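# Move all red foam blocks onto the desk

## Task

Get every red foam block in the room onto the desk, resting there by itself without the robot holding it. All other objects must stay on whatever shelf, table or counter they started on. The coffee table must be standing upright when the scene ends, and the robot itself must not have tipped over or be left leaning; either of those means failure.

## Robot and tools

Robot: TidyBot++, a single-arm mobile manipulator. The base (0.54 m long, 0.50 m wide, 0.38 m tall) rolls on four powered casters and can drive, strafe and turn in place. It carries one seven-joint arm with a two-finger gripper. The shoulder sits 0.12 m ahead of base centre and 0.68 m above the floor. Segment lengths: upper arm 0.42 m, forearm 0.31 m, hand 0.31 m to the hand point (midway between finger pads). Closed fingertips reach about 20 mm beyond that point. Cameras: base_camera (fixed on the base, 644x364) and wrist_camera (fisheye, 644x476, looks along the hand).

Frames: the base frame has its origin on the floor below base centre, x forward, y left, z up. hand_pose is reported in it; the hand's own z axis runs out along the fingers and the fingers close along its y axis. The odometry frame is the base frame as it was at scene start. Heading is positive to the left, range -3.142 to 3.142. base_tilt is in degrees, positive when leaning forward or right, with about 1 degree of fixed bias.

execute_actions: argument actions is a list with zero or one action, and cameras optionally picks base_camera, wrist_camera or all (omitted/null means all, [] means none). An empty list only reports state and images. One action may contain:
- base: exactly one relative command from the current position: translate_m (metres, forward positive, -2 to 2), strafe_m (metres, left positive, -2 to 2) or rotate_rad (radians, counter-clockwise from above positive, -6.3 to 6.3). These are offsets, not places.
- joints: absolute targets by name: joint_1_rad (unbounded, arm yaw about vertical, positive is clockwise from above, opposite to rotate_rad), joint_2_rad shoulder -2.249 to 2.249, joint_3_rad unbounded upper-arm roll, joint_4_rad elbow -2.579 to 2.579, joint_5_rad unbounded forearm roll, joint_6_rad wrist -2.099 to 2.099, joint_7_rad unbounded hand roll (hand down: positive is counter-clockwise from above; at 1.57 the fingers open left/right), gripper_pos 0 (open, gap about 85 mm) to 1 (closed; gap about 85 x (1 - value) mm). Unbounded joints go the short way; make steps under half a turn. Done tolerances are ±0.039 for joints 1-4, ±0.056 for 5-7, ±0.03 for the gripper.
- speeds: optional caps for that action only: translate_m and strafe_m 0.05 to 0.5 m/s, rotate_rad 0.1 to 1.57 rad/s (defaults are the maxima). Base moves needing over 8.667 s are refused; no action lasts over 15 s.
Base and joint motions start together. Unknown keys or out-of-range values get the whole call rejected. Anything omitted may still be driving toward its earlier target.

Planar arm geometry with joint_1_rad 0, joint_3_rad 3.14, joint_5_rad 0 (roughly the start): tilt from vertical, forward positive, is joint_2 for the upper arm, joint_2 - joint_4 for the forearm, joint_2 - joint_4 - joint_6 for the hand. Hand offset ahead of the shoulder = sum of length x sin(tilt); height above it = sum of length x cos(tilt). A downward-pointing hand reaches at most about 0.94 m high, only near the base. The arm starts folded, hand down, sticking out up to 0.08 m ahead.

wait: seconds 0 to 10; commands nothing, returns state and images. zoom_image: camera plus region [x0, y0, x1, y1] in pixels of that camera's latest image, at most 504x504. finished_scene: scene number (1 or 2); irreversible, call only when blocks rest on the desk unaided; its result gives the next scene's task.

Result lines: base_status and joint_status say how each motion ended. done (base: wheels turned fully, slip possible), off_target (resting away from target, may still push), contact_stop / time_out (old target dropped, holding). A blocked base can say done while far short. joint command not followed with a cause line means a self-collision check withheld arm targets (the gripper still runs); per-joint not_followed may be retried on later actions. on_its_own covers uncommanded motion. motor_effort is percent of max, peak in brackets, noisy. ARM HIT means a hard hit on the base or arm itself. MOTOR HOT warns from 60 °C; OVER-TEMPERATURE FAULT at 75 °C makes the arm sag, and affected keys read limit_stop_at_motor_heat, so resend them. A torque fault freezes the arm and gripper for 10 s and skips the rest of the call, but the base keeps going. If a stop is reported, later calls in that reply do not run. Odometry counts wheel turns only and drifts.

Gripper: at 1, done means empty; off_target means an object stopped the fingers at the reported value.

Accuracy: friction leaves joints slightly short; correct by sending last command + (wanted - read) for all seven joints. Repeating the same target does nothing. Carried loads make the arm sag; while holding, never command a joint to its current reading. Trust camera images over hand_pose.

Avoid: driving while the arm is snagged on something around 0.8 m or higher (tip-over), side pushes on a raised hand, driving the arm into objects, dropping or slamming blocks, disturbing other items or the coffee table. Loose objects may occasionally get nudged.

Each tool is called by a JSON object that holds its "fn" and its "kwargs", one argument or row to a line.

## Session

{"fn": "execute_actions", "kwargs": {
  "actions": []
}}

Scene clock: 0.00 s.
base_odometry: x=+0.000 y=+0.000 heading=+0.000 (m, m, rad; odometry frame)
base_tilt: forward=-0.6 right=-0.2 (deg)
base_status: not commanded
joint_positions: joint_1_rad=+0.018 joint_2_rad=-0.391 joint_3_rad=+3.131 joint_4_rad=-2.521 joint_5_rad=+0.017 joint_6_rad=-0.900 joint_7_rad=+1.593 gripper_pos=+0.000
joint_status: not commanded
motor_effort: joint_1_rad=+1 joint_2_rad=+1 joint_3_rad=+1 joint_4_rad=+12 joint_5_rad=-1 joint_6_rad=-2 joint_7_rad=+1 (%)
hand_pose: x=+0.2597 y=-0.0043 z=+0.5948 quat_wxyz=(+0.010, +0.998, +0.013, +0.056) (m; base frame)
pictures: base_camera, wrist_camera
camera_calibration (this result's frames):
wrist_camera: T_world_to_cam=[[0.0590045, -0.996439, 0.0602302, -0.062881], [-0.990109, -0.0661097, -0.123749, 0.392208], [0.12729, -0.0523327, -0.990484, 0.685519], [0, 0, 0, 1]] pos_world=[0.304779, -0.000853275, 0.731318]
Images, in order (width x height): base_camera 644x364, wrist_camera 644x476.

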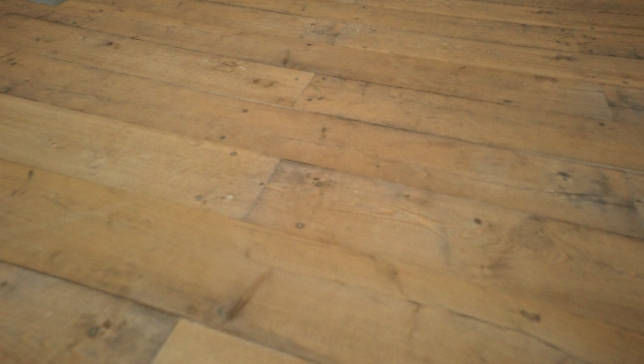

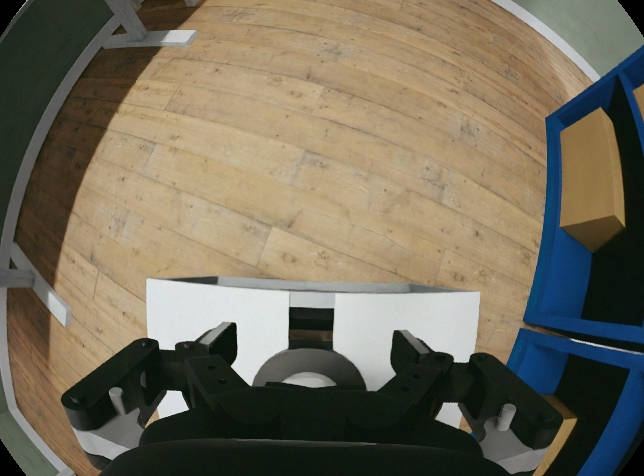

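{"fn": "execute_actions", "kwargs": {
  "actions": [
    {"joints":{"joint_2_rad":-0.9,"joint_4_rad":-1.6,"joint_6_rad":-1.4,"joint_1_rad":-0.6}}
  ],
  "cameras": ["wrist_camera"]
}}

{"fn": "execute_actions", "kwargs": {
  "actions": [
    {"joints":{"joint_1_rad":1.5}}
  ],
  "cameras": ["wrist_camera"]
}}

{"fn": "execute_actions", "kwargs": {
  "actions": [
    {"joints":{"joint_1_rad":3.6}}
  ],
  "cameras": ["wrist_camera"]
}}

Scene clock: 3.87 s.
base_odometry: x=+0.000 y=+0.000 heading=+0.000 (m, m, rad; odometry frame)
base_tilt: forward=-0.6 right=-0.2 (deg)
base_status: not commanded
joint_positions: joint_1_rad=-0.583 joint_2_rad=-0.897 joint_3_rad=+3.131 joint_4_rad=-1.621 joint_5_rad=+0.017 joint_6_rad=-1.363 joint_7_rad=+1.593 gripper_pos=+0.000
joint_status: all done
motor_effort: joint_1_rad=+0(0) joint_2_rad=+14(15) joint_3_rad=+2(2) joint_4_rad=+18(22) joint_5_rad=-1(0) joint_6_rad=+7(7) joint_7_rad=+1(1) (%)
hand_pose: x=+0.2443 y=+0.0828 z=+1.0262 quat_wxyz=(-0.129, +0.824, +0.260, +0.486) (m; base frame)
pictures: wrist_camera
camera_calibration (this result's frames):
wrist_camera: T_world_to_cam=[[0.543585, -0.834451, 0.0905883, -0.164133], [-0.359386, -0.32892, -0.8733, 1.07292], [0.758523, 0.442157, -0.478686, 0.398875], [0, 0, 0, 1]] pos_world=[0.172257, 0.039579, 1.14279]
Images, in order (width x height): wrist_camera 644x476.

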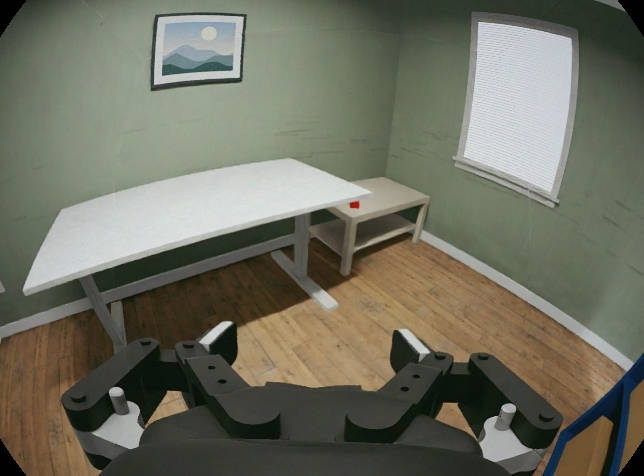

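Scene clock: 7.07 s.
base_odometry: x=+0.000 y=+0.000 heading=+0.000 (m, m, rad; odometry frame)
base_tilt: forward=-0.6 right=-0.2 (deg)
base_status: not commanded
joint_positions: joint_1_rad=+1.485 joint_2_rad=-0.897 joint_3_rad=+3.131 joint_4_rad=-1.621 joint_5_rad=+0.017 joint_6_rad=-1.363 joint_7_rad=+1.593 gripper_pos=+0.000
joint_status: all done
motor_effort: joint_1_rad=+1(1) joint_2_rad=+14(15) joint_3_rad=+2(1) joint_4_rad=+18(18) joint_5_rad=-1(1) joint_6_rad=+7(7) joint_7_rad=+1(1) (%)
hand_pose: x=+0.1320 y=-0.1497 z=+1.0262 quat_wxyz=(+0.352, +0.645, -0.575, +0.360) (m; base frame)
pictures: wrist_camera
camera_calibration (this result's frames):
wrist_camera: T_world_to_cam=[[-0.992697, -0.0796594, 0.0905883, 0.018685], [-0.11763, 0.472768, -0.8733, 1.04415], [0.0267393, -0.877579, -0.478686, 0.485957], [0, 0, 0, 1]] pos_world=[0.128378, -0.0656877, 1.14279]
Images, in order (width x height): wrist_camera 644x476.

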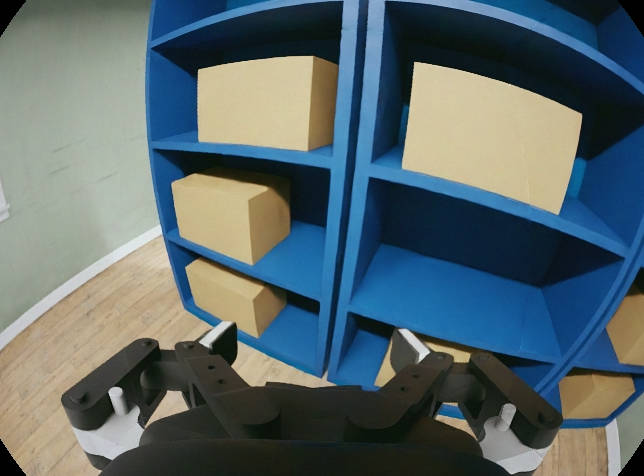

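Scene clock: 10.27 s.
base_odometry: x=+0.000 y=+0.000 heading=+0.000 (m, m, rad; odometry frame)
base_tilt: forward=-0.6 right=-0.2 (deg)
base_status: not commanded
joint_positions: joint_1_rad=+3.585 joint_2_rad=-0.897 joint_3_rad=+3.131 joint_4_rad=-1.621 joint_5_rad=+0.017 joint_6_rad=-1.363 joint_7_rad=+1.593 gripper_pos=+0.000
joint_status: all done
motor_effort: joint_1_rad=+1(0) joint_2_rad=+14(14) joint_3_rad=+1(1) joint_4_rad=+18(18) joint_5_rad=-1(1) joint_6_rad=+7(7) joint_7_rad=+1(1) (%)
hand_pose: x=-0.0168 y=+0.0643 z=+1.0262 quat_wxyz=(+0.487, -0.178, -0.846, -0.126) (m; base frame)
pictures: wrist_camera
camera_calibration (this result's frames):
wrist_camera: T_world_to_cam=[[0.432396, 0.897122, 0.0905881, -0.150901], [0.467483, -0.137135, -0.8733, 0.974524], [-0.771034, 0.41996, -0.478686, 0.580892], [0, 0, 0, 1]] pos_world=[0.0575633, 0.0250669, 1.14279]
Images, in order (width x height): wrist_camera 644x476.

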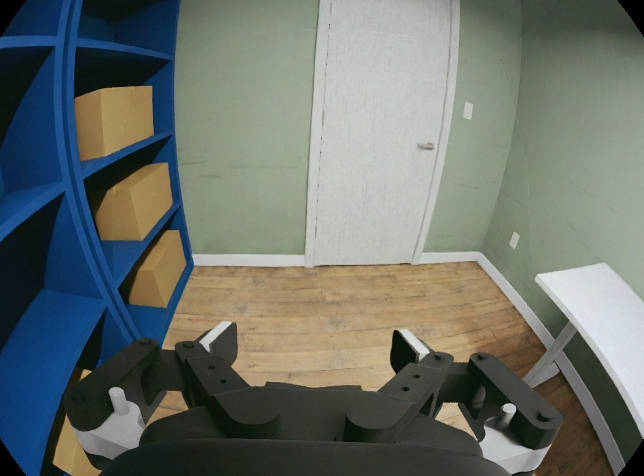

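{"fn": "execute_actions", "kwargs": {
  "actions": [
    {"base":{"rotate_rad":1.28},"joints":{"joint_1_rad":0}}
  ],
  "cameras": []
}}

{"fn": "execute_actions", "kwargs": {
  "actions": [
    {"base":{"strafe_m":-1.52}}
  ]
}}

{"fn": "execute_actions", "kwargs": {
  "actions": [
    {"base":{"translate_m":0.5},"joints":{"joint_2_rad":0.577,"joint_4_rad":-1.228,"joint_6_rad":-1.336}}
  ]
}}

Scene clock: 16.23 s.
base_odometry: x=+0.000 y=+0.000 heading=+1.279 (m, m, rad; odometry frame)
base_tilt: forward=-0.6 right=-0.2 (deg)
base_status: done
joint_positions: joint_1_rad=+6.268 joint_2_rad=-0.897 joint_3_rad=+3.131 joint_4_rad=-1.621 joint_5_rad=+0.017 joint_6_rad=-1.363 joint_7_rad=+1.593 gripper_pos=+0.000
joint_status: all done
motor_effort: joint_1_rad=+1(3) joint_2_rad=+14(15) joint_3_rad=+2(2) joint_4_rad=+18(18) joint_5_rad=-1(0) joint_6_rad=+7(8) joint_7_rad=+1(1) (%)
hand_pose: x=+0.2692 y=+0.0024 z=+1.0261 quat_wxyz=(-0.012, -0.864, -0.019, -0.503) (m; base frame)
pictures: none
No camera images: the call's "cameras" was empty. Leave "cameras" out to get every camera's image.

Scene clock: 20.63 s.
base_odometry: x=+1.457 y=-0.435 heading=+1.280 (m, m, rad; odometry frame)
base_tilt: forward=-0.7 right=-0.2 (deg)
base_status: done
joint_positions: joint_1_rad=+6.270 joint_2_rad=-0.897 joint_3_rad=+3.130 joint_4_rad=-1.621 joint_5_rad=+0.017 joint_6_rad=-1.363 joint_7_rad=+1.593 gripper_pos=+0.000
joint_status: not commanded
motor_effort: joint_1_rad=+1(1) joint_2_rad=+14(15) joint_3_rad=+2(4) joint_4_rad=+18(19) joint_5_rad=+0(0) joint_6_rad=+7(7) joint_7_rad=+2(1) (%)
hand_pose: x=+0.2692 y=+0.0021 z=+1.0261 quat_wxyz=(-0.013, -0.864, -0.018, -0.503) (m; base frame)
pictures: base_camera, wrist_camera
camera_calibration (this result's frames):
wrist_camera: T_world_to_cam=[[0.00742031, -0.995859, 0.0906083, -0.100342], [-0.480163, -0.0830297, -0.873241, 1.08721], [0.877148, -0.037027, -0.478791, 0.384876], [0, 0, 0, 1]] pos_world=[0.18519, 0.00459542, 1.14276]
Images, in order (width x height): base_camera 644x364, wrist_camera 644x476.

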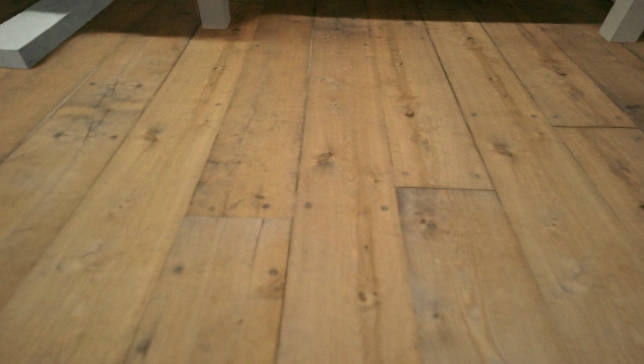

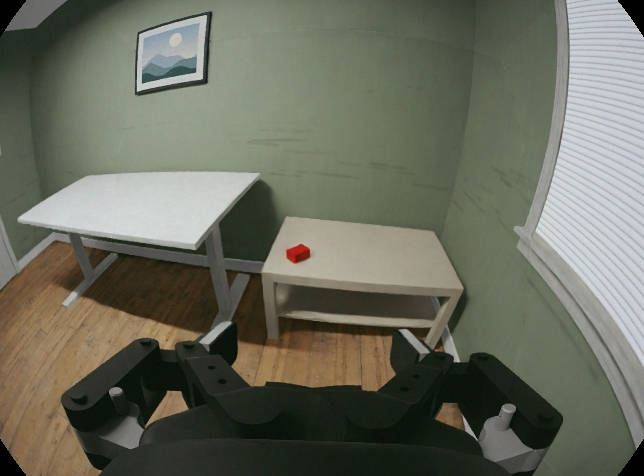

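Scene clock: 23.33 s.
base_odometry: x=+1.600 y=+0.044 heading=+1.280 (m, m, rad; odometry frame)
base_tilt: forward=-0.6 right=-0.2 (deg)
base_status: done
joint_positions: joint_1_rad=+6.270 joint_2_rad=+0.576 joint_3_rad=+3.130 joint_4_rad=-1.256 joint_5_rad=+0.017 joint_6_rad=-1.363 joint_7_rad=+1.593 gripper_pos=+0.000
joint_status: all done
motor_effort: joint_1_rad=+1(1) joint_2_rad=-38(40) joint_3_rad=+0(2) joint_4_rad=+18(20) joint_5_rad=-1(1) joint_6_rad=+0(9) joint_7_rad=+2(1) (%)
hand_pose: x=+0.6350 y=+0.0080 z=+0.6430 quat_wxyz=(-0.005, -0.999, -0.025, +0.027) (m; base frame)
pictures: base_camera, wrist_camera
camera_calibration (this result's frames):
wrist_camera: T_world_to_cam=[[0.0902164, -0.995032, 0.042095, -0.0838393], [-0.995265, -0.0885413, 0.040094, 0.668687], [-0.0361676, -0.0455128, -0.998309, 0.794913], [0, 0, 0, 1]] pos_world=[0.701834, 0.0119623, 0.770288]
Images, in order (width x height): base_camera 644x364, wrist_camera 644x476.

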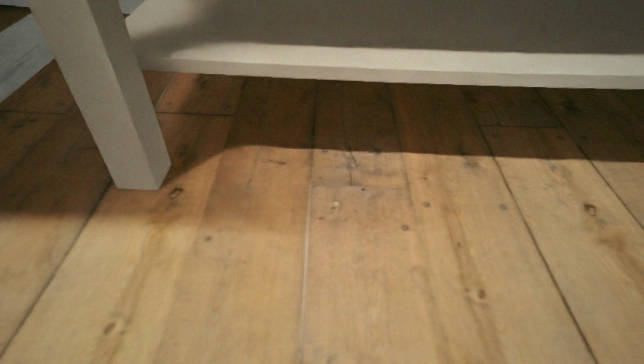

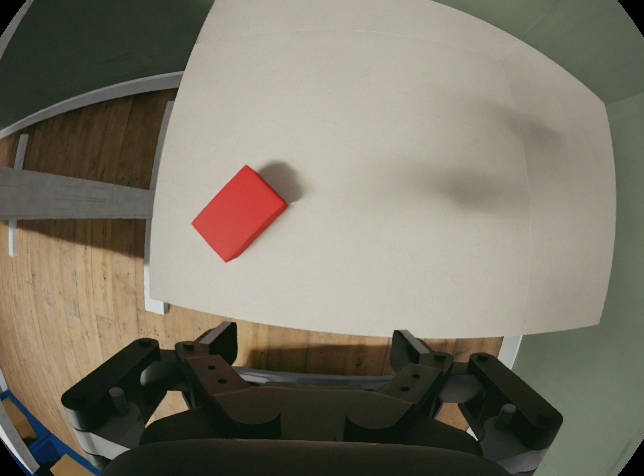

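{"fn": "execute_actions", "kwargs": {
  "actions": [
    {"base":{"translate_m":0.085},"joints":{"joint_7_rad":0.73,"joint_1_rad":-0.105,"joint_2_rad":0.6,"joint_4_rad":-1.5,"joint_6_rad":-0.97}}
  ],
  "cameras": []
}}

{"fn": "execute_actions", "kwargs": {
  "actions": [
    {"base":{"strafe_m":0.04},"joints":{"joint_4_rad":-1.59,"joint_6_rad":-0.87}}
  ]
}}

Scene clock: 26.67 s.
base_odometry: x=+1.625 y=+0.126 heading=+1.280 (m, m, rad; odometry frame)
base_tilt: forward=-0.6 right=-0.2 (deg)
base_status: done
joint_positions: joint_1_rad=+6.191 joint_2_rad=+0.598 joint_3_rad=+3.130 joint_4_rad=-1.480 joint_5_rad=+0.017 joint_6_rad=-1.006 joint_7_rad=+0.743 gripper_pos=+0.000
joint_status: all done
motor_effort: joint_1_rad=+1(2) joint_2_rad=-38(41) joint_3_rad=+0(1) joint_4_rad=+17(18) joint_5_rad=-1(1) joint_6_rad=+0(0) joint_7_rad=+1(2) (%)
hand_pose: x=+0.6461 y=+0.0511 z=+0.5664 quat_wxyz=(+0.009, -0.936, +0.351, -0.028) (m; base frame)
pictures: none
No camera images: the call's "cameras" was empty. Leave "cameras" out to get every camera's image.

Scene clock: 27.60 s.
base_odometry: x=+1.586 y=+0.138 heading=+1.279 (m, m, rad; odometry frame)
base_tilt: forward=-0.6 right=-0.1 (deg)
base_status: done
joint_positions: joint_1_rad=+6.178 joint_2_rad=+0.600 joint_3_rad=+3.130 joint_4_rad=-1.570 joint_5_rad=+0.017 joint_6_rad=-0.907 joint_7_rad=+0.743 gripper_pos=+0.000
joint_status: all done
motor_effort: joint_1_rad=+1(3) joint_2_rad=-37(38) joint_3_rad=+0(2) joint_4_rad=+16(18) joint_5_rad=+0(0) joint_6_rad=+0(1) joint_7_rad=+2(2) (%)
hand_pose: x=+0.6333 y=+0.0570 z=+0.5416 quat_wxyz=(+0.011, -0.938, +0.344, -0.031) (m; base frame)
pictures: base_camera, wrist_camera
camera_calibration (this result's frames):
wrist_camera: T_world_to_cam=[[-0.617601, -0.786467, -0.00621611, 0.431889], [-0.784536, 0.616603, -0.0656078, 0.558965], [0.0554313, -0.0356427, -0.997826, 0.636972], [0, 0, 0, 1]] pos_world=[0.669955, 0.0177109, 0.674944]
Images, in order (width x height): base_camera 644x364, wrist_camera 644x476.

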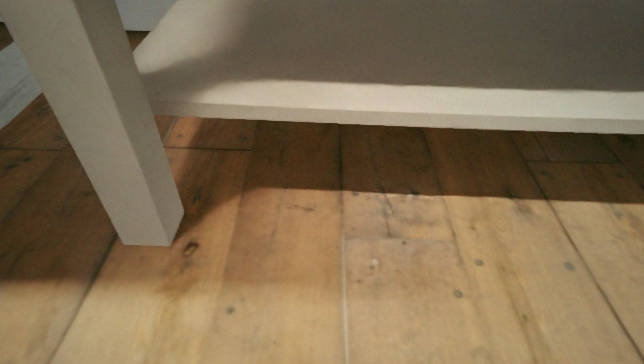

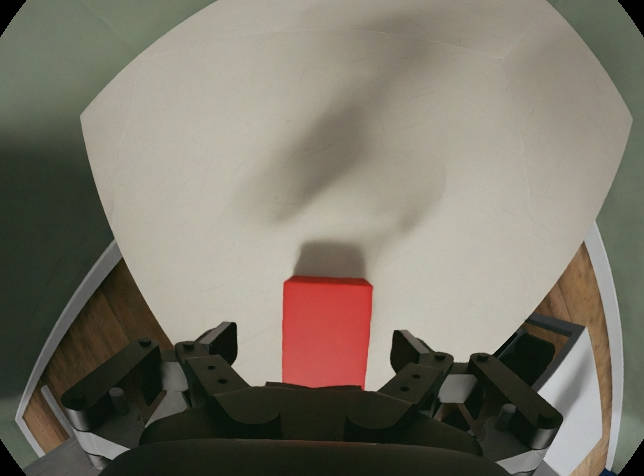

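Descent will shift it to centre.

{"fn": "execute_actions", "kwargs": {
  "actions": [
    {"joints":{"joint_2_rad":0.725}}
  ],
  "cameras": ["wrist_camera"]
}}

{"fn": "execute_actions", "kwargs": {
  "actions": [
    {"joints":{"gripper_pos":1}}
  ],
  "cameras": []
}}

{"fn": "execute_actions", "kwargs": {
  "actions": [
    {"base":{"translate_m":-0.18},"speeds":{"translate_m":0.1},"joints":{"joint_1_rad":0,"joint_2_rad":0.3,"joint_4_rad":-1.0,"joint_6_rad":-1.3,"joint_7_rad":1.57}}
  ]
}}

Scene clock: 30.77 s.
base_odometry: x=+1.586 y=+0.138 heading=+1.279 (m, m, rad; odometry frame)
base_tilt: forward=-0.6 right=-0.2 (deg)
base_status: not commanded
joint_positions: joint_1_rad=+6.178 joint_2_rad=+0.729 joint_3_rad=+3.130 joint_4_rad=-1.571 joint_5_rad=+0.017 joint_6_rad=-0.907 joint_7_rad=+0.743 gripper_pos=+0.000
joint_status: all done
motor_effort: joint_1_rad=+1(1) joint_2_rad=-39(42) joint_3_rad=+0(0) joint_4_rad=+14(16) joint_5_rad=-1(1) joint_6_rad=-1(1) joint_7_rad=+1(1) (%)
hand_pose: x=+0.6103 y=+0.0546 z=+0.4759 quat_wxyz=(-0.017, -0.938, +0.344, +0.028) (m; base frame)
pictures: wrist_camera
camera_calibration (this result's frames):
wrist_camera: T_world_to_cam=[[-0.612504, -0.785936, 0.0845222, 0.36905], [-0.786983, 0.616337, 0.0280572, 0.495049], [-0.0741453, -0.0493324, -0.996027, 0.651544], [0, 0, 0, 1]] pos_world=[0.663948, 0.0170752, 0.603873]
Images, in order (width x height): wrist_camera 644x476.

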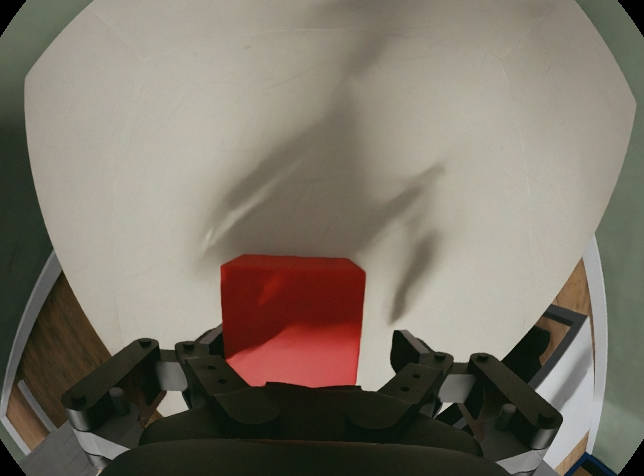

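Scene clock: 31.87 s.
base_odometry: x=+1.586 y=+0.138 heading=+1.279 (m, m, rad; odometry frame)
base_tilt: forward=-0.6 right=-0.2 (deg)
base_status: not commanded
joint_positions: joint_1_rad=+6.178 joint_2_rad=+0.723 joint_3_rad=+3.130 joint_4_rad=-1.571 joint_5_rad=+0.017 joint_6_rad=-0.903 joint_7_rad=+0.743 gripper_pos=+0.374
joint_status: gripper_pos off_target (ended at +0.374, target +1.000)
motor_effort: joint_1_rad=+1(2) joint_2_rad=-39(40) joint_3_rad=+0(1) joint_4_rad=+14(14) joint_5_rad=-1(0) joint_6_rad=-1(2) joint_7_rad=+1(1) (%)
hand_pose: x=+0.6124 y=+0.0548 z=+0.4783 quat_wxyz=(-0.015, -0.938, +0.344, +0.024) (m; base frame)
pictures: none
No camera images: the call's "cameras" was empty. Leave "cameras" out to get every camera's image.

Scene clock: 34.23 s.
base_odometry: x=+1.535 y=-0.035 heading=+1.279 (m, m, rad; odometry frame)
base_tilt: forward=-0.6 right=-0.2 (deg)
base_status: done
joint_positions: joint_1_rad=+6.265 joint_2_rad=+0.297 joint_3_rad=+3.130 joint_4_rad=-1.021 joint_5_rad=+0.017 joint_6_rad=-1.266 joint_7_rad=+1.553 gripper_pos=+0.374
joint_status: all done
motor_effort: joint_1_rad=+1(0) joint_2_rad=-32(44) joint_3_rad=+0(1) joint_4_rad=+22(22) joint_5_rad=-1(0) joint_6_rad=+3(4) joint_7_rad=+2(2) (%)
hand_pose: x=+0.7110 y=+0.0125 z=+0.8986 quat_wxyz=(-0.001, -0.961, -0.005, -0.275) (m; base frame)
pictures: base_camera, wrist_camera
camera_calibration (this result's frames):
wrist_camera: T_world_to_cam=[[0.0238073, -0.998254, 0.0540562, -0.0604475], [-0.840212, -0.0492804, -0.540015, 1.14502], [0.541736, -0.0325623, -0.839918, 0.499599], [0, 0, 0, 1]] pos_world=[0.692846, 0.012353, 1.04122]
Images, in order (width x height): base_camera 644x364, wrist_camera 644x476.

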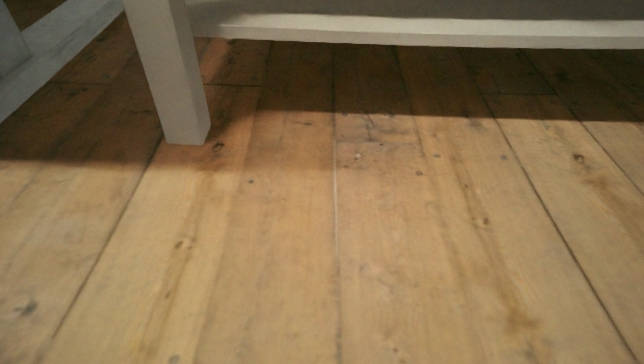

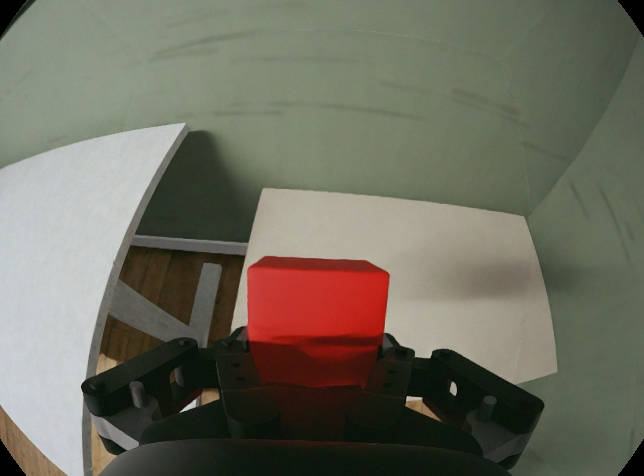

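{"fn": "execute_actions", "kwargs": {
  "actions": [
    {"base":{"strafe_m":0.6}}
  ]
}}

{"fn": "execute_actions", "kwargs": {
  "actions": [
    {"joints":{"joint_2_rad":0.44,"joint_6_rad":-1.68}}
  ],
  "cameras": []
}}

{"fn": "execute_actions", "kwargs": {
  "actions": [
    {"joints":{"joint_2_rad":0.52}}
  ],
  "cameras": ["wrist_camera"]
}}

Scene clock: 38.13 s.
base_odometry: x=+0.960 y=+0.137 heading=+1.280 (m, m, rad; odometry frame)
base_tilt: forward=-0.6 right=-0.2 (deg)
base_status: done
joint_positions: joint_1_rad=+6.276 joint_2_rad=+0.298 joint_3_rad=+3.131 joint_4_rad=-1.021 joint_5_rad=+0.017 joint_6_rad=-1.267 joint_7_rad=+1.553 gripper_pos=+0.374
joint_status: not commanded
motor_effort: joint_1_rad=+1(2) joint_2_rad=-32(33) joint_3_rad=+0(2) joint_4_rad=+22(22) joint_5_rad=-1(0) joint_6_rad=+4(4) joint_7_rad=+2(1) (%)
hand_pose: x=+0.7110 y=+0.0063 z=+0.8984 quat_wxyz=(-0.002, -0.962, +0.000, -0.275) (m; base frame)
pictures: base_camera, wrist_camera
camera_calibration (this result's frames):
wrist_camera: T_world_to_cam=[[0.0133453, -0.998449, 0.054059, -0.0592172], [-0.841136, -0.0404425, -0.539309, 1.14453], [0.540659, -0.0382738, -0.840371, 0.500481], [0, 0, 0, 1]] pos_world=[0.692903, 0.00631746, 1.04104]
Images, in order (width x height): base_camera 644x364, wrist_camera 644x476.

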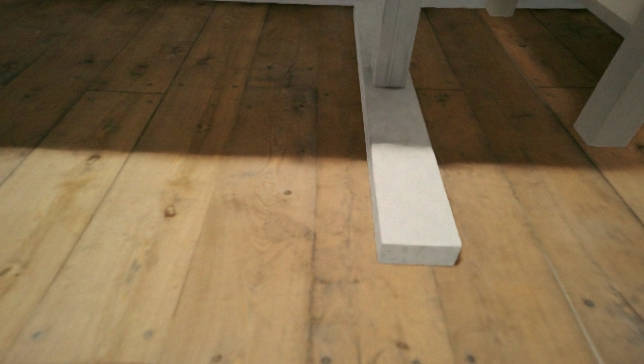

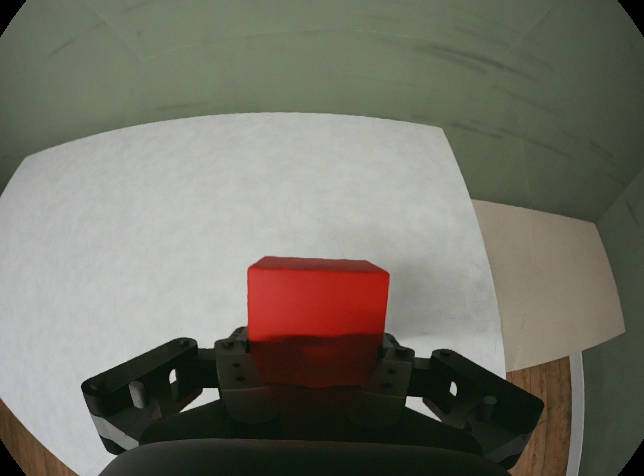

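Scene clock: 39.47 s.
base_odometry: x=+0.960 y=+0.137 heading=+1.280 (m, m, rad; odometry frame)
base_tilt: forward=-0.6 right=-0.2 (deg)
base_status: not commanded
joint_positions: joint_1_rad=+6.276 joint_2_rad=+0.446 joint_3_rad=+3.131 joint_4_rad=-1.018 joint_5_rad=+0.017 joint_6_rad=-1.650 joint_7_rad=+1.553 gripper_pos=+0.374
joint_status: all done
motor_effort: joint_1_rad=+1(0) joint_2_rad=-35(39) joint_3_rad=+0(0) joint_4_rad=+19(22) joint_5_rad=-1(1) joint_6_rad=+0(4) joint_7_rad=+2(2) (%)
hand_pose: x=+0.6215 y=+0.0044 z=+0.7835 quat_wxyz=(-0.006, -1.000, +0.001, -0.014) (m; base frame)
pictures: none
No camera images: the call's "cameras" was empty. Leave "cameras" out to get every camera's image.

Scene clock: 40.67 s.
base_odometry: x=+0.960 y=+0.137 heading=+1.280 (m, m, rad; odometry frame)
base_tilt: forward=-0.6 right=-0.2 (deg)
base_status: not commanded
joint_positions: joint_1_rad=+6.276 joint_2_rad=+0.516 joint_3_rad=+3.131 joint_4_rad=-1.014 joint_5_rad=+0.017 joint_6_rad=-1.652 joint_7_rad=+1.553 gripper_pos=+0.374
joint_status: all done
motor_effort: joint_1_rad=+0(2) joint_2_rad=-37(39) joint_3_rad=+0(0) joint_4_rad=+19(19) joint_5_rad=-1(2) joint_6_rad=-1(0) joint_7_rad=+1(1) (%)
hand_pose: x=+0.6278 y=+0.0044 z=+0.7496 quat_wxyz=(-0.006, -1.000, +0.001, +0.020) (m; base frame)
pictures: wrist_camera
camera_calibration (this result's frames):
wrist_camera: T_world_to_cam=[[0.0389102, -0.998198, 0.0456883, -0.0617415], [-0.998914, -0.0376834, 0.0274115, 0.668468], [-0.0256404, -0.0467053, -0.99858, 0.894515], [0, 0, 0, 1]] pos_world=[0.69308, 0.00533855, 0.877742]
Images, in order (width x height): wrist_camera 644x476.

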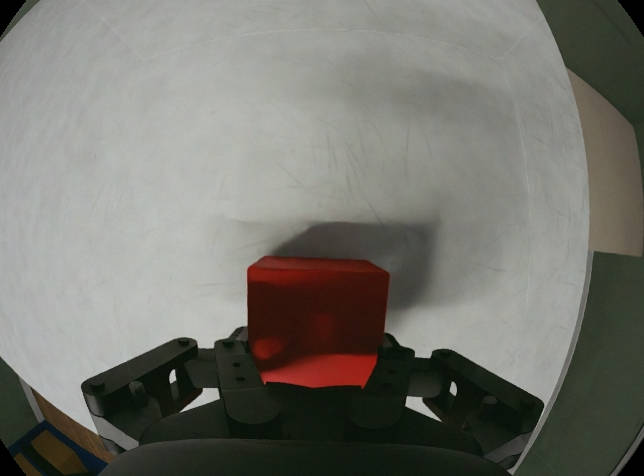

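{"fn": "execute_actions", "kwargs": {
  "actions": [
    {"joints":{"gripper_pos":0}}
  ],
  "cameras": []
}}

{"fn": "execute_actions", "kwargs": {
  "actions": [
    {"base":{"translate_m":-0.2},"speeds":{"translate_m":0.1},"joints":{"joint_2_rad":-0.9,"joint_4_rad":-1.0,"joint_6_rad":-1.7}}
  ],
  "cameras": ["wrist_camera"]
}}

{"fn": "execute_actions", "kwargs": {
  "actions": [
    {"base":{"strafe_m":1.98},"joints":{"joint_1_rad":2.6,"joint_4_rad":-1.6,"joint_6_rad":-1.4}}
  ],
  "cameras": ["wrist_camera"]
}}

Scene clock: 44.03 s.
base_odometry: x=+0.960 y=+0.137 heading=+1.280 (m, m, rad; odometry frame)
base_tilt: forward=-0.6 right=-0.2 (deg)
base_status: not commanded
joint_positions: joint_1_rad=+6.276 joint_2_rad=+0.516 joint_3_rad=+3.131 joint_4_rad=-1.014 joint_5_rad=+0.017 joint_6_rad=-1.652 joint_7_rad=+1.553 gripper_pos=+0.000
joint_status: all done
motor_effort: joint_1_rad=+1(1) joint_2_rad=-37(37) joint_3_rad=+0(0) joint_4_rad=+19(19) joint_5_rad=-1(0) joint_6_rad=-1(1) joint_7_rad=+1(1) (%)
hand_pose: x=+0.6278 y=+0.0044 z=+0.7496 quat_wxyz=(-0.006, -1.000, +0.001, +0.020) (m; base frame)
pictures: none
No camera images: the call's "cameras" was empty. Leave "cameras" out to get every camera's image.

Scene clock: 46.93 s.
base_odometry: x=+0.902 y=-0.055 heading=+1.279 (m, m, rad; odometry frame)
base_tilt: forward=-0.7 right=-0.1 (deg)
base_status: done
joint_positions: joint_1_rad=+6.276 joint_2_rad=-0.904 joint_3_rad=+3.131 joint_4_rad=-1.014 joint_5_rad=+0.017 joint_6_rad=-1.664 joint_7_rad=+1.553 gripper_pos=+0.000
joint_status: all done
motor_effort: joint_1_rad=+1(0) joint_2_rad=+23(42) joint_3_rad=+1(0) joint_4_rad=+8(20) joint_5_rad=-1(1) joint_6_rad=+8(9) joint_7_rad=+1(1) (%)
hand_pose: x=+0.1276 y=+0.0005 z=+1.1917 quat_wxyz=(+0.001, -0.775, +0.005, -0.632) (m; base frame)
pictures: wrist_camera
camera_calibration (this result's frames):
wrist_camera: T_world_to_cam=[[-0.0325389, -0.998745, 0.0380732, -0.0481493], [-0.187863, -0.0313028, -0.981696, 1.2556], [0.981656, -0.0390959, -0.186609, 0.22677], [0, 0, 0, 1]] pos_world=[0.0117044, 0.0000806889, 1.27677]
Images, in order (width x height): wrist_camera 644x476.

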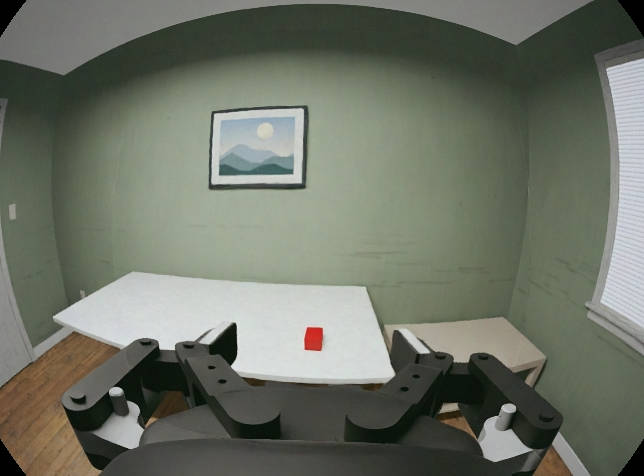

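Scene clock: 52.27 s.
base_odometry: x=-0.995 y=+0.513 heading=+1.280 (m, m, rad; odometry frame)
base_tilt: forward=-0.6 right=-0.2 (deg)
base_status: done
joint_positions: joint_1_rad=+8.868 joint_2_rad=-0.904 joint_3_rad=+3.131 joint_4_rad=-1.573 joint_5_rad=+0.017 joint_6_rad=-1.437 joint_7_rad=+1.553 gripper_pos=+0.000
joint_status: all done
motor_effort: joint_1_rad=+1(3) joint_2_rad=+15(25) joint_3_rad=+1(2) joint_4_rad=+17(18) joint_5_rad=-1(3) joint_6_rad=+7(7) joint_7_rad=+2(2) (%)
hand_pose: x=+0.0068 y=-0.0697 z=+1.0294 quat_wxyz=(-0.477, -0.233, +0.837, -0.130) (m; base frame)
pictures: wrist_camera
camera_calibration (this result's frames):
wrist_camera: T_world_to_cam=[[-0.505401, 0.861128, 0.0550251, -0.000670427], [0.405563, 0.293345, -0.865718, 0.970599], [-0.761636, -0.415219, -0.497498, 0.617993], [0, 0, 0, 1]] pos_world=[0.0767079, -0.0275411, 1.14775]
Images, in order (width x height): wrist_camera 644x476.

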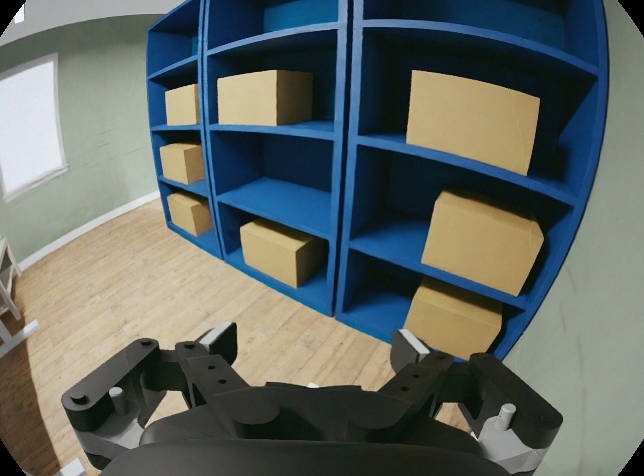

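{"fn": "execute_actions", "kwargs": {
  "actions": [
    {"base":{"strafe_m":-2},"joints":{"joint_1_rad":3.3}}
  ],
  "cameras": []
}}

{"fn": "execute_actions", "kwargs": {
  "actions": [
    {"base":{"strafe_m":-0.83}}
  ],
  "cameras": ["wrist_camera"]
}}

Scene clock: 59.70 s.
base_odometry: x=+0.921 y=-0.062 heading=+1.279 (m, m, rad; odometry frame)
base_tilt: forward=-0.6 right=-0.2 (deg)
base_status: done
joint_positions: joint_1_rad=+9.570 joint_2_rad=-0.903 joint_3_rad=+3.130 joint_4_rad=-1.576 joint_5_rad=+0.017 joint_6_rad=-1.435 joint_7_rad=+1.553 gripper_pos=+0.000
joint_status: all done
motor_effort: joint_1_rad=+1(3) joint_2_rad=+15(18) joint_3_rad=+1(4) joint_4_rad=+17(18) joint_5_rad=-1(0) joint_6_rad=+7(8) joint_7_rad=+1(2) (%)
hand_pose: x=-0.0126 y=+0.0193 z=+1.0287 quat_wxyz=(-0.492, +0.069, +0.867, +0.042) (m; base frame)
pictures: none
No camera images: the call's "cameras" was empty. Leave "cameras" out to get every camera's image.

Scene clock: 62.73 s.
base_odometry: x=+1.716 y=-0.301 heading=+1.279 (m, m, rad; odometry frame)
base_tilt: forward=-0.6 right=-0.2 (deg)
base_status: done
joint_positions: joint_1_rad=+9.572 joint_2_rad=-0.903 joint_3_rad=+3.130 joint_4_rad=-1.576 joint_5_rad=+0.017 joint_6_rad=-1.435 joint_7_rad=+1.553 gripper_pos=+0.000
joint_status: not commanded
motor_effort: joint_1_rad=+1(0) joint_2_rad=+15(16) joint_3_rad=+1(3) joint_4_rad=+17(18) joint_5_rad=-1(2) joint_6_rad=+8(7) joint_7_rad=+1(1) (%)
hand_pose: x=-0.0127 y=+0.0194 z=+1.0286 quat_wxyz=(-0.492, +0.069, +0.867, +0.042) (m; base frame)
pictures: wrist_camera
camera_calibration (this result's frames):
wrist_camera: T_world_to_cam=[[0.171287, 0.983656, 0.0555165, -0.0815003], [0.500322, -0.0383035, -0.864992, 0.958564], [-0.848727, 0.175938, -0.498706, 0.628444], [0, 0, 0, 1]] pos_world=[0.0677464, 0.0063174, 1.14708]
Images, in order (width x height): wrist_camera 644x476.

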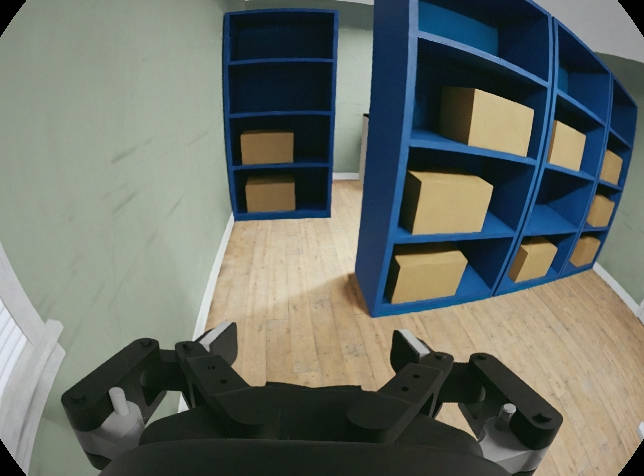

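{"fn": "execute_actions", "kwargs": {
  "actions": [
    {"base":{"translate_m":-1.65},"joints":{"joint_1_rad":4.2}}
  ],
  "cameras": ["wrist_camera"]
}}

Scene clock: 68.37 s.
base_odometry: x=+1.242 y=-1.882 heading=+1.279 (m, m, rad; odometry frame)
base_tilt: forward=-0.7 right=-0.2 (deg)
base_status: done
joint_positions: joint_1_rad=+10.470 joint_2_rad=-0.904 joint_3_rad=+3.130 joint_4_rad=-1.577 joint_5_rad=+0.017 joint_6_rad=-1.435 joint_7_rad=+1.553 gripper_pos=+0.000
joint_status: all done
motor_effort: joint_1_rad=+1(1) joint_2_rad=+15(19) joint_3_rad=+2(3) joint_4_rad=+17(17) joint_5_rad=-1(1) joint_6_rad=+7(8) joint_7_rad=+2(1) (%)
hand_pose: x=+0.0523 y=+0.1148 z=+1.0288 quat_wxyz=(-0.426, +0.439, +0.750, +0.252) (m; base frame)
pictures: wrist_camera
camera_calibration (this result's frames):
wrist_camera: T_world_to_cam=[[0.876149, 0.478836, 0.0554846, -0.165353], [0.281155, -0.41413, -0.865707, 0.985192], [-0.391554, 0.774088, -0.497466, 0.573044], [0, 0, 0, 1]] pos_world=[0.0922601, 0.0435876, 1.14713]
Images, in order (width x height): wrist_camera 644x476.

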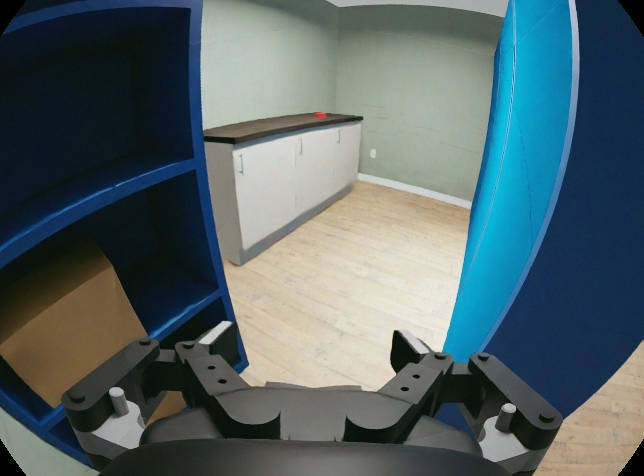

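{"fn": "execute_actions", "kwargs": {
  "actions": [
    {"base":{"translate_m":-0.12}}
  ],
  "cameras": []
}}

{"fn": "execute_actions", "kwargs": {
  "actions": [
    {"base":{"strafe_m":0.6}}
  ],
  "cameras": ["wrist_camera"]
}}

{"fn": "execute_actions", "kwargs": {
  "actions": [
    {"base":{"strafe_m":1.9},"joints":{"joint_1_rad":3.4,"joint_2_rad":-0.5,"joint_4_rad":-1.0,"joint_6_rad":-1.6}}
  ],
  "cameras": ["wrist_camera"]
}}

Scene clock: 73.27 s.
base_odometry: x=+1.208 y=-1.997 heading=+1.279 (m, m, rad; odometry frame)
base_tilt: forward=-0.6 right=-0.2 (deg)
base_status: done
joint_positions: joint_1_rad=+10.473 joint_2_rad=-0.901 joint_3_rad=+3.130 joint_4_rad=-1.577 joint_5_rad=+0.017 joint_6_rad=-1.435 joint_7_rad=+1.553 gripper_pos=+0.000
joint_status: not commanded
motor_effort: joint_1_rad=+1(1) joint_2_rad=+15(18) joint_3_rad=+1(3) joint_4_rad=+17(18) joint_5_rad=-1(1) joint_6_rad=+7(7) joint_7_rad=+1(2) (%)
hand_pose: x=+0.0522 y=+0.1158 z=+1.0284 quat_wxyz=(-0.424, +0.440, +0.750, +0.252) (m; base frame)
pictures: none
No camera images: the call's "cameras" was empty. Leave "cameras" out to get every camera's image.

Scene clock: 75.83 s.
base_odometry: x=+0.633 y=-1.825 heading=+1.280 (m, m, rad; odometry frame)
base_tilt: forward=-0.6 right=-0.2 (deg)
base_status: done
joint_positions: joint_1_rad=+10.473 joint_2_rad=-0.900 joint_3_rad=+3.130 joint_4_rad=-1.578 joint_5_rad=+0.017 joint_6_rad=-1.434 joint_7_rad=+1.553 gripper_pos=+0.000
joint_status: not commanded
motor_effort: joint_1_rad=+0(0) joint_2_rad=+14(17) joint_3_rad=+1(3) joint_4_rad=+17(18) joint_5_rad=-1(0) joint_6_rad=+7(7) joint_7_rad=+2(1) (%)
hand_pose: x=+0.0519 y=+0.1163 z=+1.0278 quat_wxyz=(-0.424, +0.440, +0.751, +0.251) (m; base frame)
pictures: wrist_camera
camera_calibration (this result's frames):
wrist_camera: T_world_to_cam=[[0.877431, 0.476468, 0.0556154, -0.165584], [0.281885, -0.418315, -0.863454, 0.983192], [-0.388144, 0.773299, -0.501352, 0.575194], [0, 0, 0, 1]] pos_world=[0.0913987, 0.0453822, 1.14652]
Images, in order (width x height): wrist_camera 644x476.

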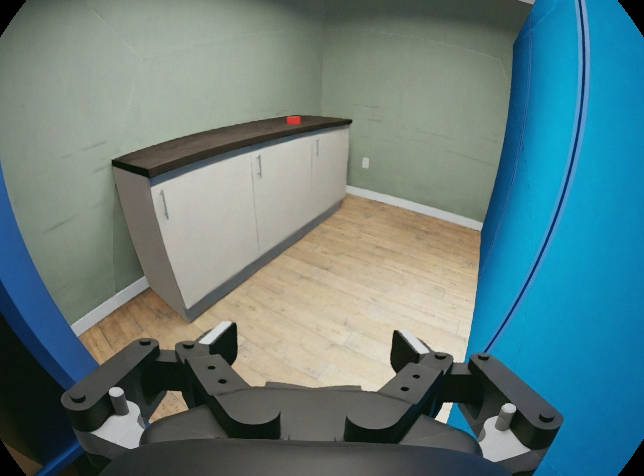

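Scene clock: 81.00 s.
base_odometry: x=-1.187 y=-1.280 heading=+1.280 (m, m, rad; odometry frame)
base_tilt: forward=-0.7 right=-0.2 (deg)
base_status: done
joint_positions: joint_1_rad=+9.699 joint_2_rad=-0.507 joint_3_rad=+3.130 joint_4_rad=-1.026 joint_5_rad=+0.017 joint_6_rad=-1.562 joint_7_rad=+1.553 gripper_pos=+0.000
joint_status: all done
motor_effort: joint_1_rad=+1(1) joint_2_rad=+5(18) joint_3_rad=+1(3) joint_4_rad=+15(18) joint_5_rad=-1(1) joint_6_rad=+8(8) joint_7_rad=+1(1) (%)
hand_pose: x=-0.0960 y=+0.0596 z=+1.1703 quat_wxyz=(-0.500, +0.124, +0.854, +0.072) (m; base frame)
pictures: wrist_camera
camera_calibration (this result's frames):
wrist_camera: T_world_to_cam=[[0.294774, 0.954291, 0.0493597, -0.0938158], [0.467428, -0.0989472, -0.878476, 1.14059], [-0.833438, 0.282024, -0.475229, 0.589008], [0, 0, 0, 1]] pos_world=[-0.0145862, 0.0362708, 1.28652]
Images, in order (width x height): wrist_camera 644x476.

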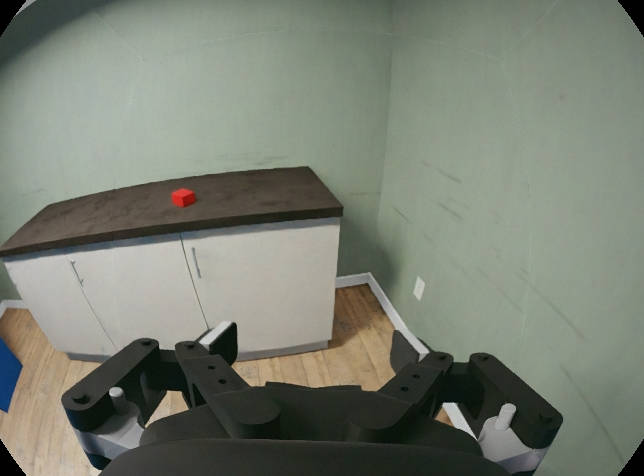

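{"fn": "execute_actions", "kwargs": {
  "actions": [
    {"base":{"translate_m":-0.3}}
  ],
  "cameras": []
}}

{"fn": "execute_actions", "kwargs": {
  "actions": [
    {"base":{"strafe_m":-0.24},"joints":{"joint_1_rad":1.5}}
  ],
  "cameras": []
}}

{"fn": "execute_actions", "kwargs": {
  "actions": [
    {"base":{"rotate_rad":-3.1416},"joints":{"joint_1_rad":0,"joint_2_rad":0.0,"joint_4_rad":-0.7,"joint_6_rad":-1.7}}
  ]
}}

Scene clock: 86.20 s.
base_odometry: x=-1.274 y=-1.567 heading=+1.279 (m, m, rad; odometry frame)
base_tilt: forward=-0.6 right=-0.2 (deg)
base_status: done
joint_positions: joint_1_rad=+9.699 joint_2_rad=-0.494 joint_3_rad=+3.130 joint_4_rad=-1.022 joint_5_rad=+0.017 joint_6_rad=-1.565 joint_7_rad=+1.553 gripper_pos=+0.000
joint_status: not commanded
motor_effort: joint_1_rad=+1(1) joint_2_rad=+4(10) joint_3_rad=+1(2) joint_4_rad=+15(16) joint_5_rad=-1(1) joint_6_rad=+7(8) joint_7_rad=+1(1) (%)
hand_pose: x=-0.1011 y=+0.0610 z=+1.1685 quat_wxyz=(-0.496, +0.125, +0.857, +0.071) (m; base frame)
pictures: none
No camera images: the call's "cameras" was empty. Leave "cameras" out to get every camera's image.

Scene clock: 89.23 s.
base_odometry: x=-1.044 y=-1.636 heading=+1.279 (m, m, rad; odometry frame)
base_tilt: forward=-0.6 right=-0.1 (deg)
base_status: done
joint_positions: joint_1_rad=+7.800 joint_2_rad=-0.495 joint_3_rad=+3.130 joint_4_rad=-1.022 joint_5_rad=+0.017 joint_6_rad=-1.565 joint_7_rad=+1.553 gripper_pos=+0.000
joint_status: all done
motor_effort: joint_1_rad=+1(1) joint_2_rad=+4(6) joint_3_rad=+1(3) joint_4_rad=+15(16) joint_5_rad=-1(0) joint_6_rad=+7(7) joint_7_rad=+1(2) (%)
hand_pose: x=+0.1323 y=-0.2278 z=+1.1686 quat_wxyz=(-0.346, -0.624, +0.600, -0.362) (m; base frame)
pictures: none
No camera images: the call's "cameras" was empty. Leave "cameras" out to get every camera's image.

Scene clock: 92.73 s.
base_odometry: x=-1.044 y=-1.636 heading=-1.862 (m, m, rad; odometry frame)
base_tilt: forward=-0.6 right=-0.2 (deg)
base_status: done
joint_positions: joint_1_rad=+6.300 joint_2_rad=+0.001 joint_3_rad=+3.130 joint_4_rad=-0.728 joint_5_rad=+0.017 joint_6_rad=-1.662 joint_7_rad=+1.553 gripper_pos=+0.000
joint_status: all done
motor_effort: joint_1_rad=+1(0) joint_2_rad=-16(18) joint_3_rad=+1(2) joint_4_rad=+17(18) joint_5_rad=-1(0) joint_6_rad=+6(8) joint_7_rad=+1(1) (%)
hand_pose: x=+0.5410 y=-0.0062 z=+1.1094 quat_wxyz=(-0.005, -0.930, +0.015, -0.367) (m; base frame)
pictures: base_camera, wrist_camera
camera_calibration (this result's frames):
wrist_camera: T_world_to_cam=[[-0.0264815, -0.998338, 0.0511858, -0.0561363], [-0.722127, -0.0163026, -0.691568, 1.21948], [0.691253, -0.0552764, -0.720496, 0.554636], [0, 0, 0, 1]] pos_world=[0.495739, -0.0055041, 1.24584]
Images, in order (width x height): base_camera 644x364, wrist_camera 644x476.

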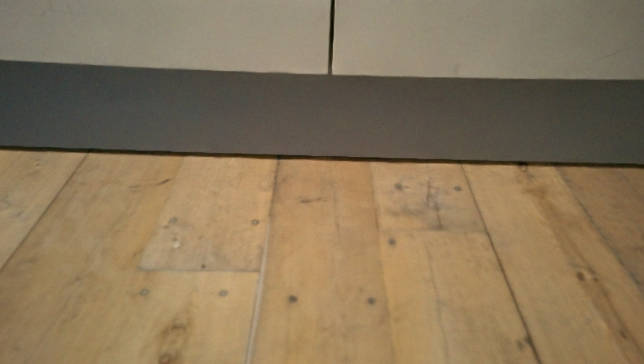

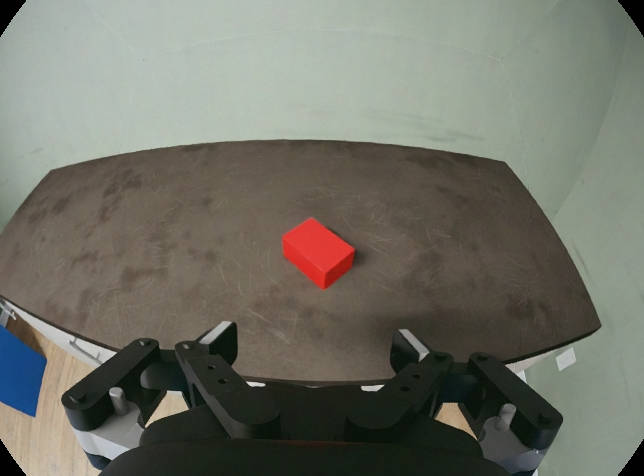

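{"fn": "execute_actions", "kwargs": {
  "actions": [
    {"base":{"translate_m":0.2},"joints":{"joint_1_rad":0.05,"joint_2_rad":0.1,"joint_4_rad":-0.87,"joint_6_rad":-1.95,"joint_7_rad":2.41}}
  ]
}}

Scene clock: 98.03 s.
base_odometry: x=-1.101 y=-1.828 heading=-1.863 (m, m, rad; odometry frame)
base_tilt: forward=-0.6 right=-0.2 (deg)
base_status: done
joint_positions: joint_1_rad=+6.316 joint_2_rad=+0.107 joint_3_rad=+3.130 joint_4_rad=-0.854 joint_5_rad=+0.017 joint_6_rad=-1.913 joint_7_rad=+2.405 gripper_pos=+0.000
joint_status: all done
motor_effort: joint_1_rad=+1(0) joint_2_rad=-20(27) joint_3_rad=+0(0) joint_4_rad=+17(18) joint_5_rad=-1(1) joint_6_rad=+2(6) joint_7_rad=+2(3) (%)
hand_pose: x=+0.5036 y=-0.0123 z=+0.9802 quat_wxyz=(-0.062, -0.912, -0.388, -0.119) (m; base frame)
pictures: base_camera, wrist_camera
camera_calibration (this result's frames):
wrist_camera: T_world_to_cam=[[0.708668, -0.661675, 0.2449, -0.612585], [-0.639383, -0.749039, -0.17358, 0.544651], [0.298293, -0.0335746, -0.953884, 0.913993], [0, 0, 0, 1]] pos_world=[0.509722, 0.0333198, 1.11641]
Images, in order (width x height): base_camera 644x364, wrist_camera 644x476.

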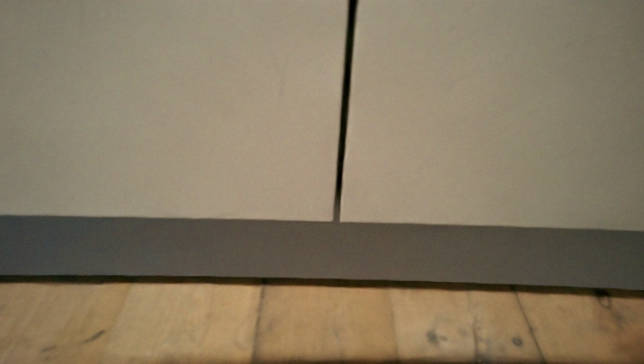

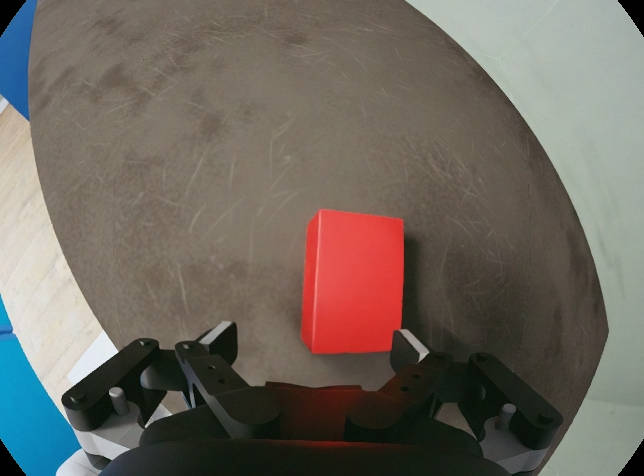

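{"fn": "execute_actions", "kwargs": {
  "actions": [
    {"base":{"translate_m":0.052}}
  ],
  "cameras": ["wrist_camera"]
}}

{"fn": "execute_actions", "kwargs": {
  "actions": [
    {"joints":{"joint_2_rad":0.165,"joint_4_rad":-0.965}}
  ],
  "cameras": ["wrist_camera"]
}}

Scene clock: 101.80 s.
base_odometry: x=-1.116 y=-1.878 heading=-1.864 (m, m, rad; odometry frame)
base_tilt: forward=-0.6 right=-0.2 (deg)
base_status: done
joint_positions: joint_1_rad=+6.316 joint_2_rad=+0.106 joint_3_rad=+3.130 joint_4_rad=-0.854 joint_5_rad=+0.017 joint_6_rad=-1.915 joint_7_rad=+2.405 gripper_pos=+0.000
joint_status: not commanded
motor_effort: joint_1_rad=+1(0) joint_2_rad=-20(24) joint_3_rad=+1(0) joint_4_rad=+17(18) joint_5_rad=-1(1) joint_6_rad=+2(2) joint_7_rad=+1(1) (%)
hand_pose: x=+0.5026 y=-0.0124 z=+0.9803 quat_wxyz=(-0.062, -0.912, -0.388, -0.118) (m; base frame)
pictures: wrist_camera
camera_calibration (this result's frames):
wrist_camera: T_world_to_cam=[[0.708881, -0.661967, 0.243488, -0.610673], [-0.640012, -0.748778, -0.172386, 0.543076], [0.296432, -0.0336342, -0.954461, 0.915854], [0, 0, 0, 1]] pos_world=[0.508981, 0.0332012, 1.11646]
Images, in order (width x height): wrist_camera 644x476.

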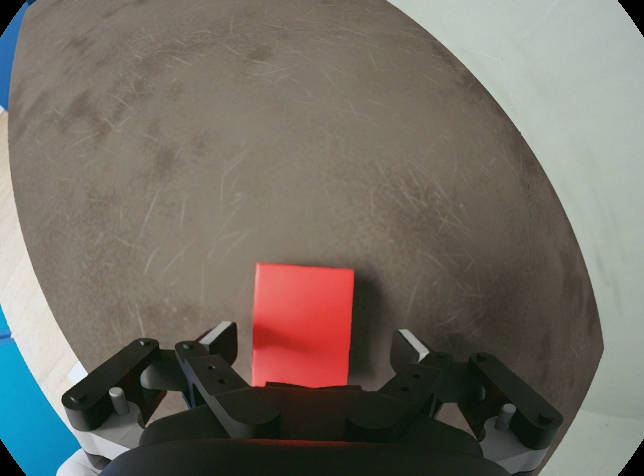

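Scene clock: 102.80 s.
base_odometry: x=-1.116 y=-1.878 heading=-1.864 (m, m, rad; odometry frame)
base_tilt: forward=-0.6 right=-0.2 (deg)
base_status: not commanded
joint_positions: joint_1_rad=+6.316 joint_2_rad=+0.168 joint_3_rad=+3.130 joint_4_rad=-0.944 joint_5_rad=+0.017 joint_6_rad=-1.915 joint_7_rad=+2.405 gripper_pos=+0.000
joint_status: all done
motor_effort: joint_1_rad=+1(1) joint_2_rad=-23(26) joint_3_rad=+1(0) joint_4_rad=+17(19) joint_5_rad=-1(1) joint_6_rad=+1(1) joint_7_rad=+1(1) (%)
hand_pose: x=+0.5062 y=-0.0126 z=+0.9266 quat_wxyz=(-0.030, -0.919, -0.391, -0.049) (m; base frame)
pictures: wrist_camera
camera_calibration (this result's frames):
wrist_camera: T_world_to_cam=[[0.737493, -0.662617, 0.130548, -0.510176], [-0.658872, -0.74837, -0.0763617, 0.456562], [0.148297, -0.0296983, -0.988497, 0.97016], [0, 0, 0, 1]] pos_world=[0.533196, 0.0324383, 1.06047]
Images, in order (width x height): wrist_camera 644x476.

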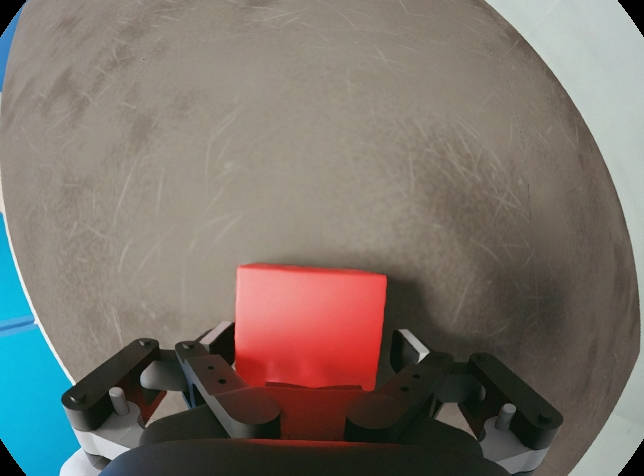

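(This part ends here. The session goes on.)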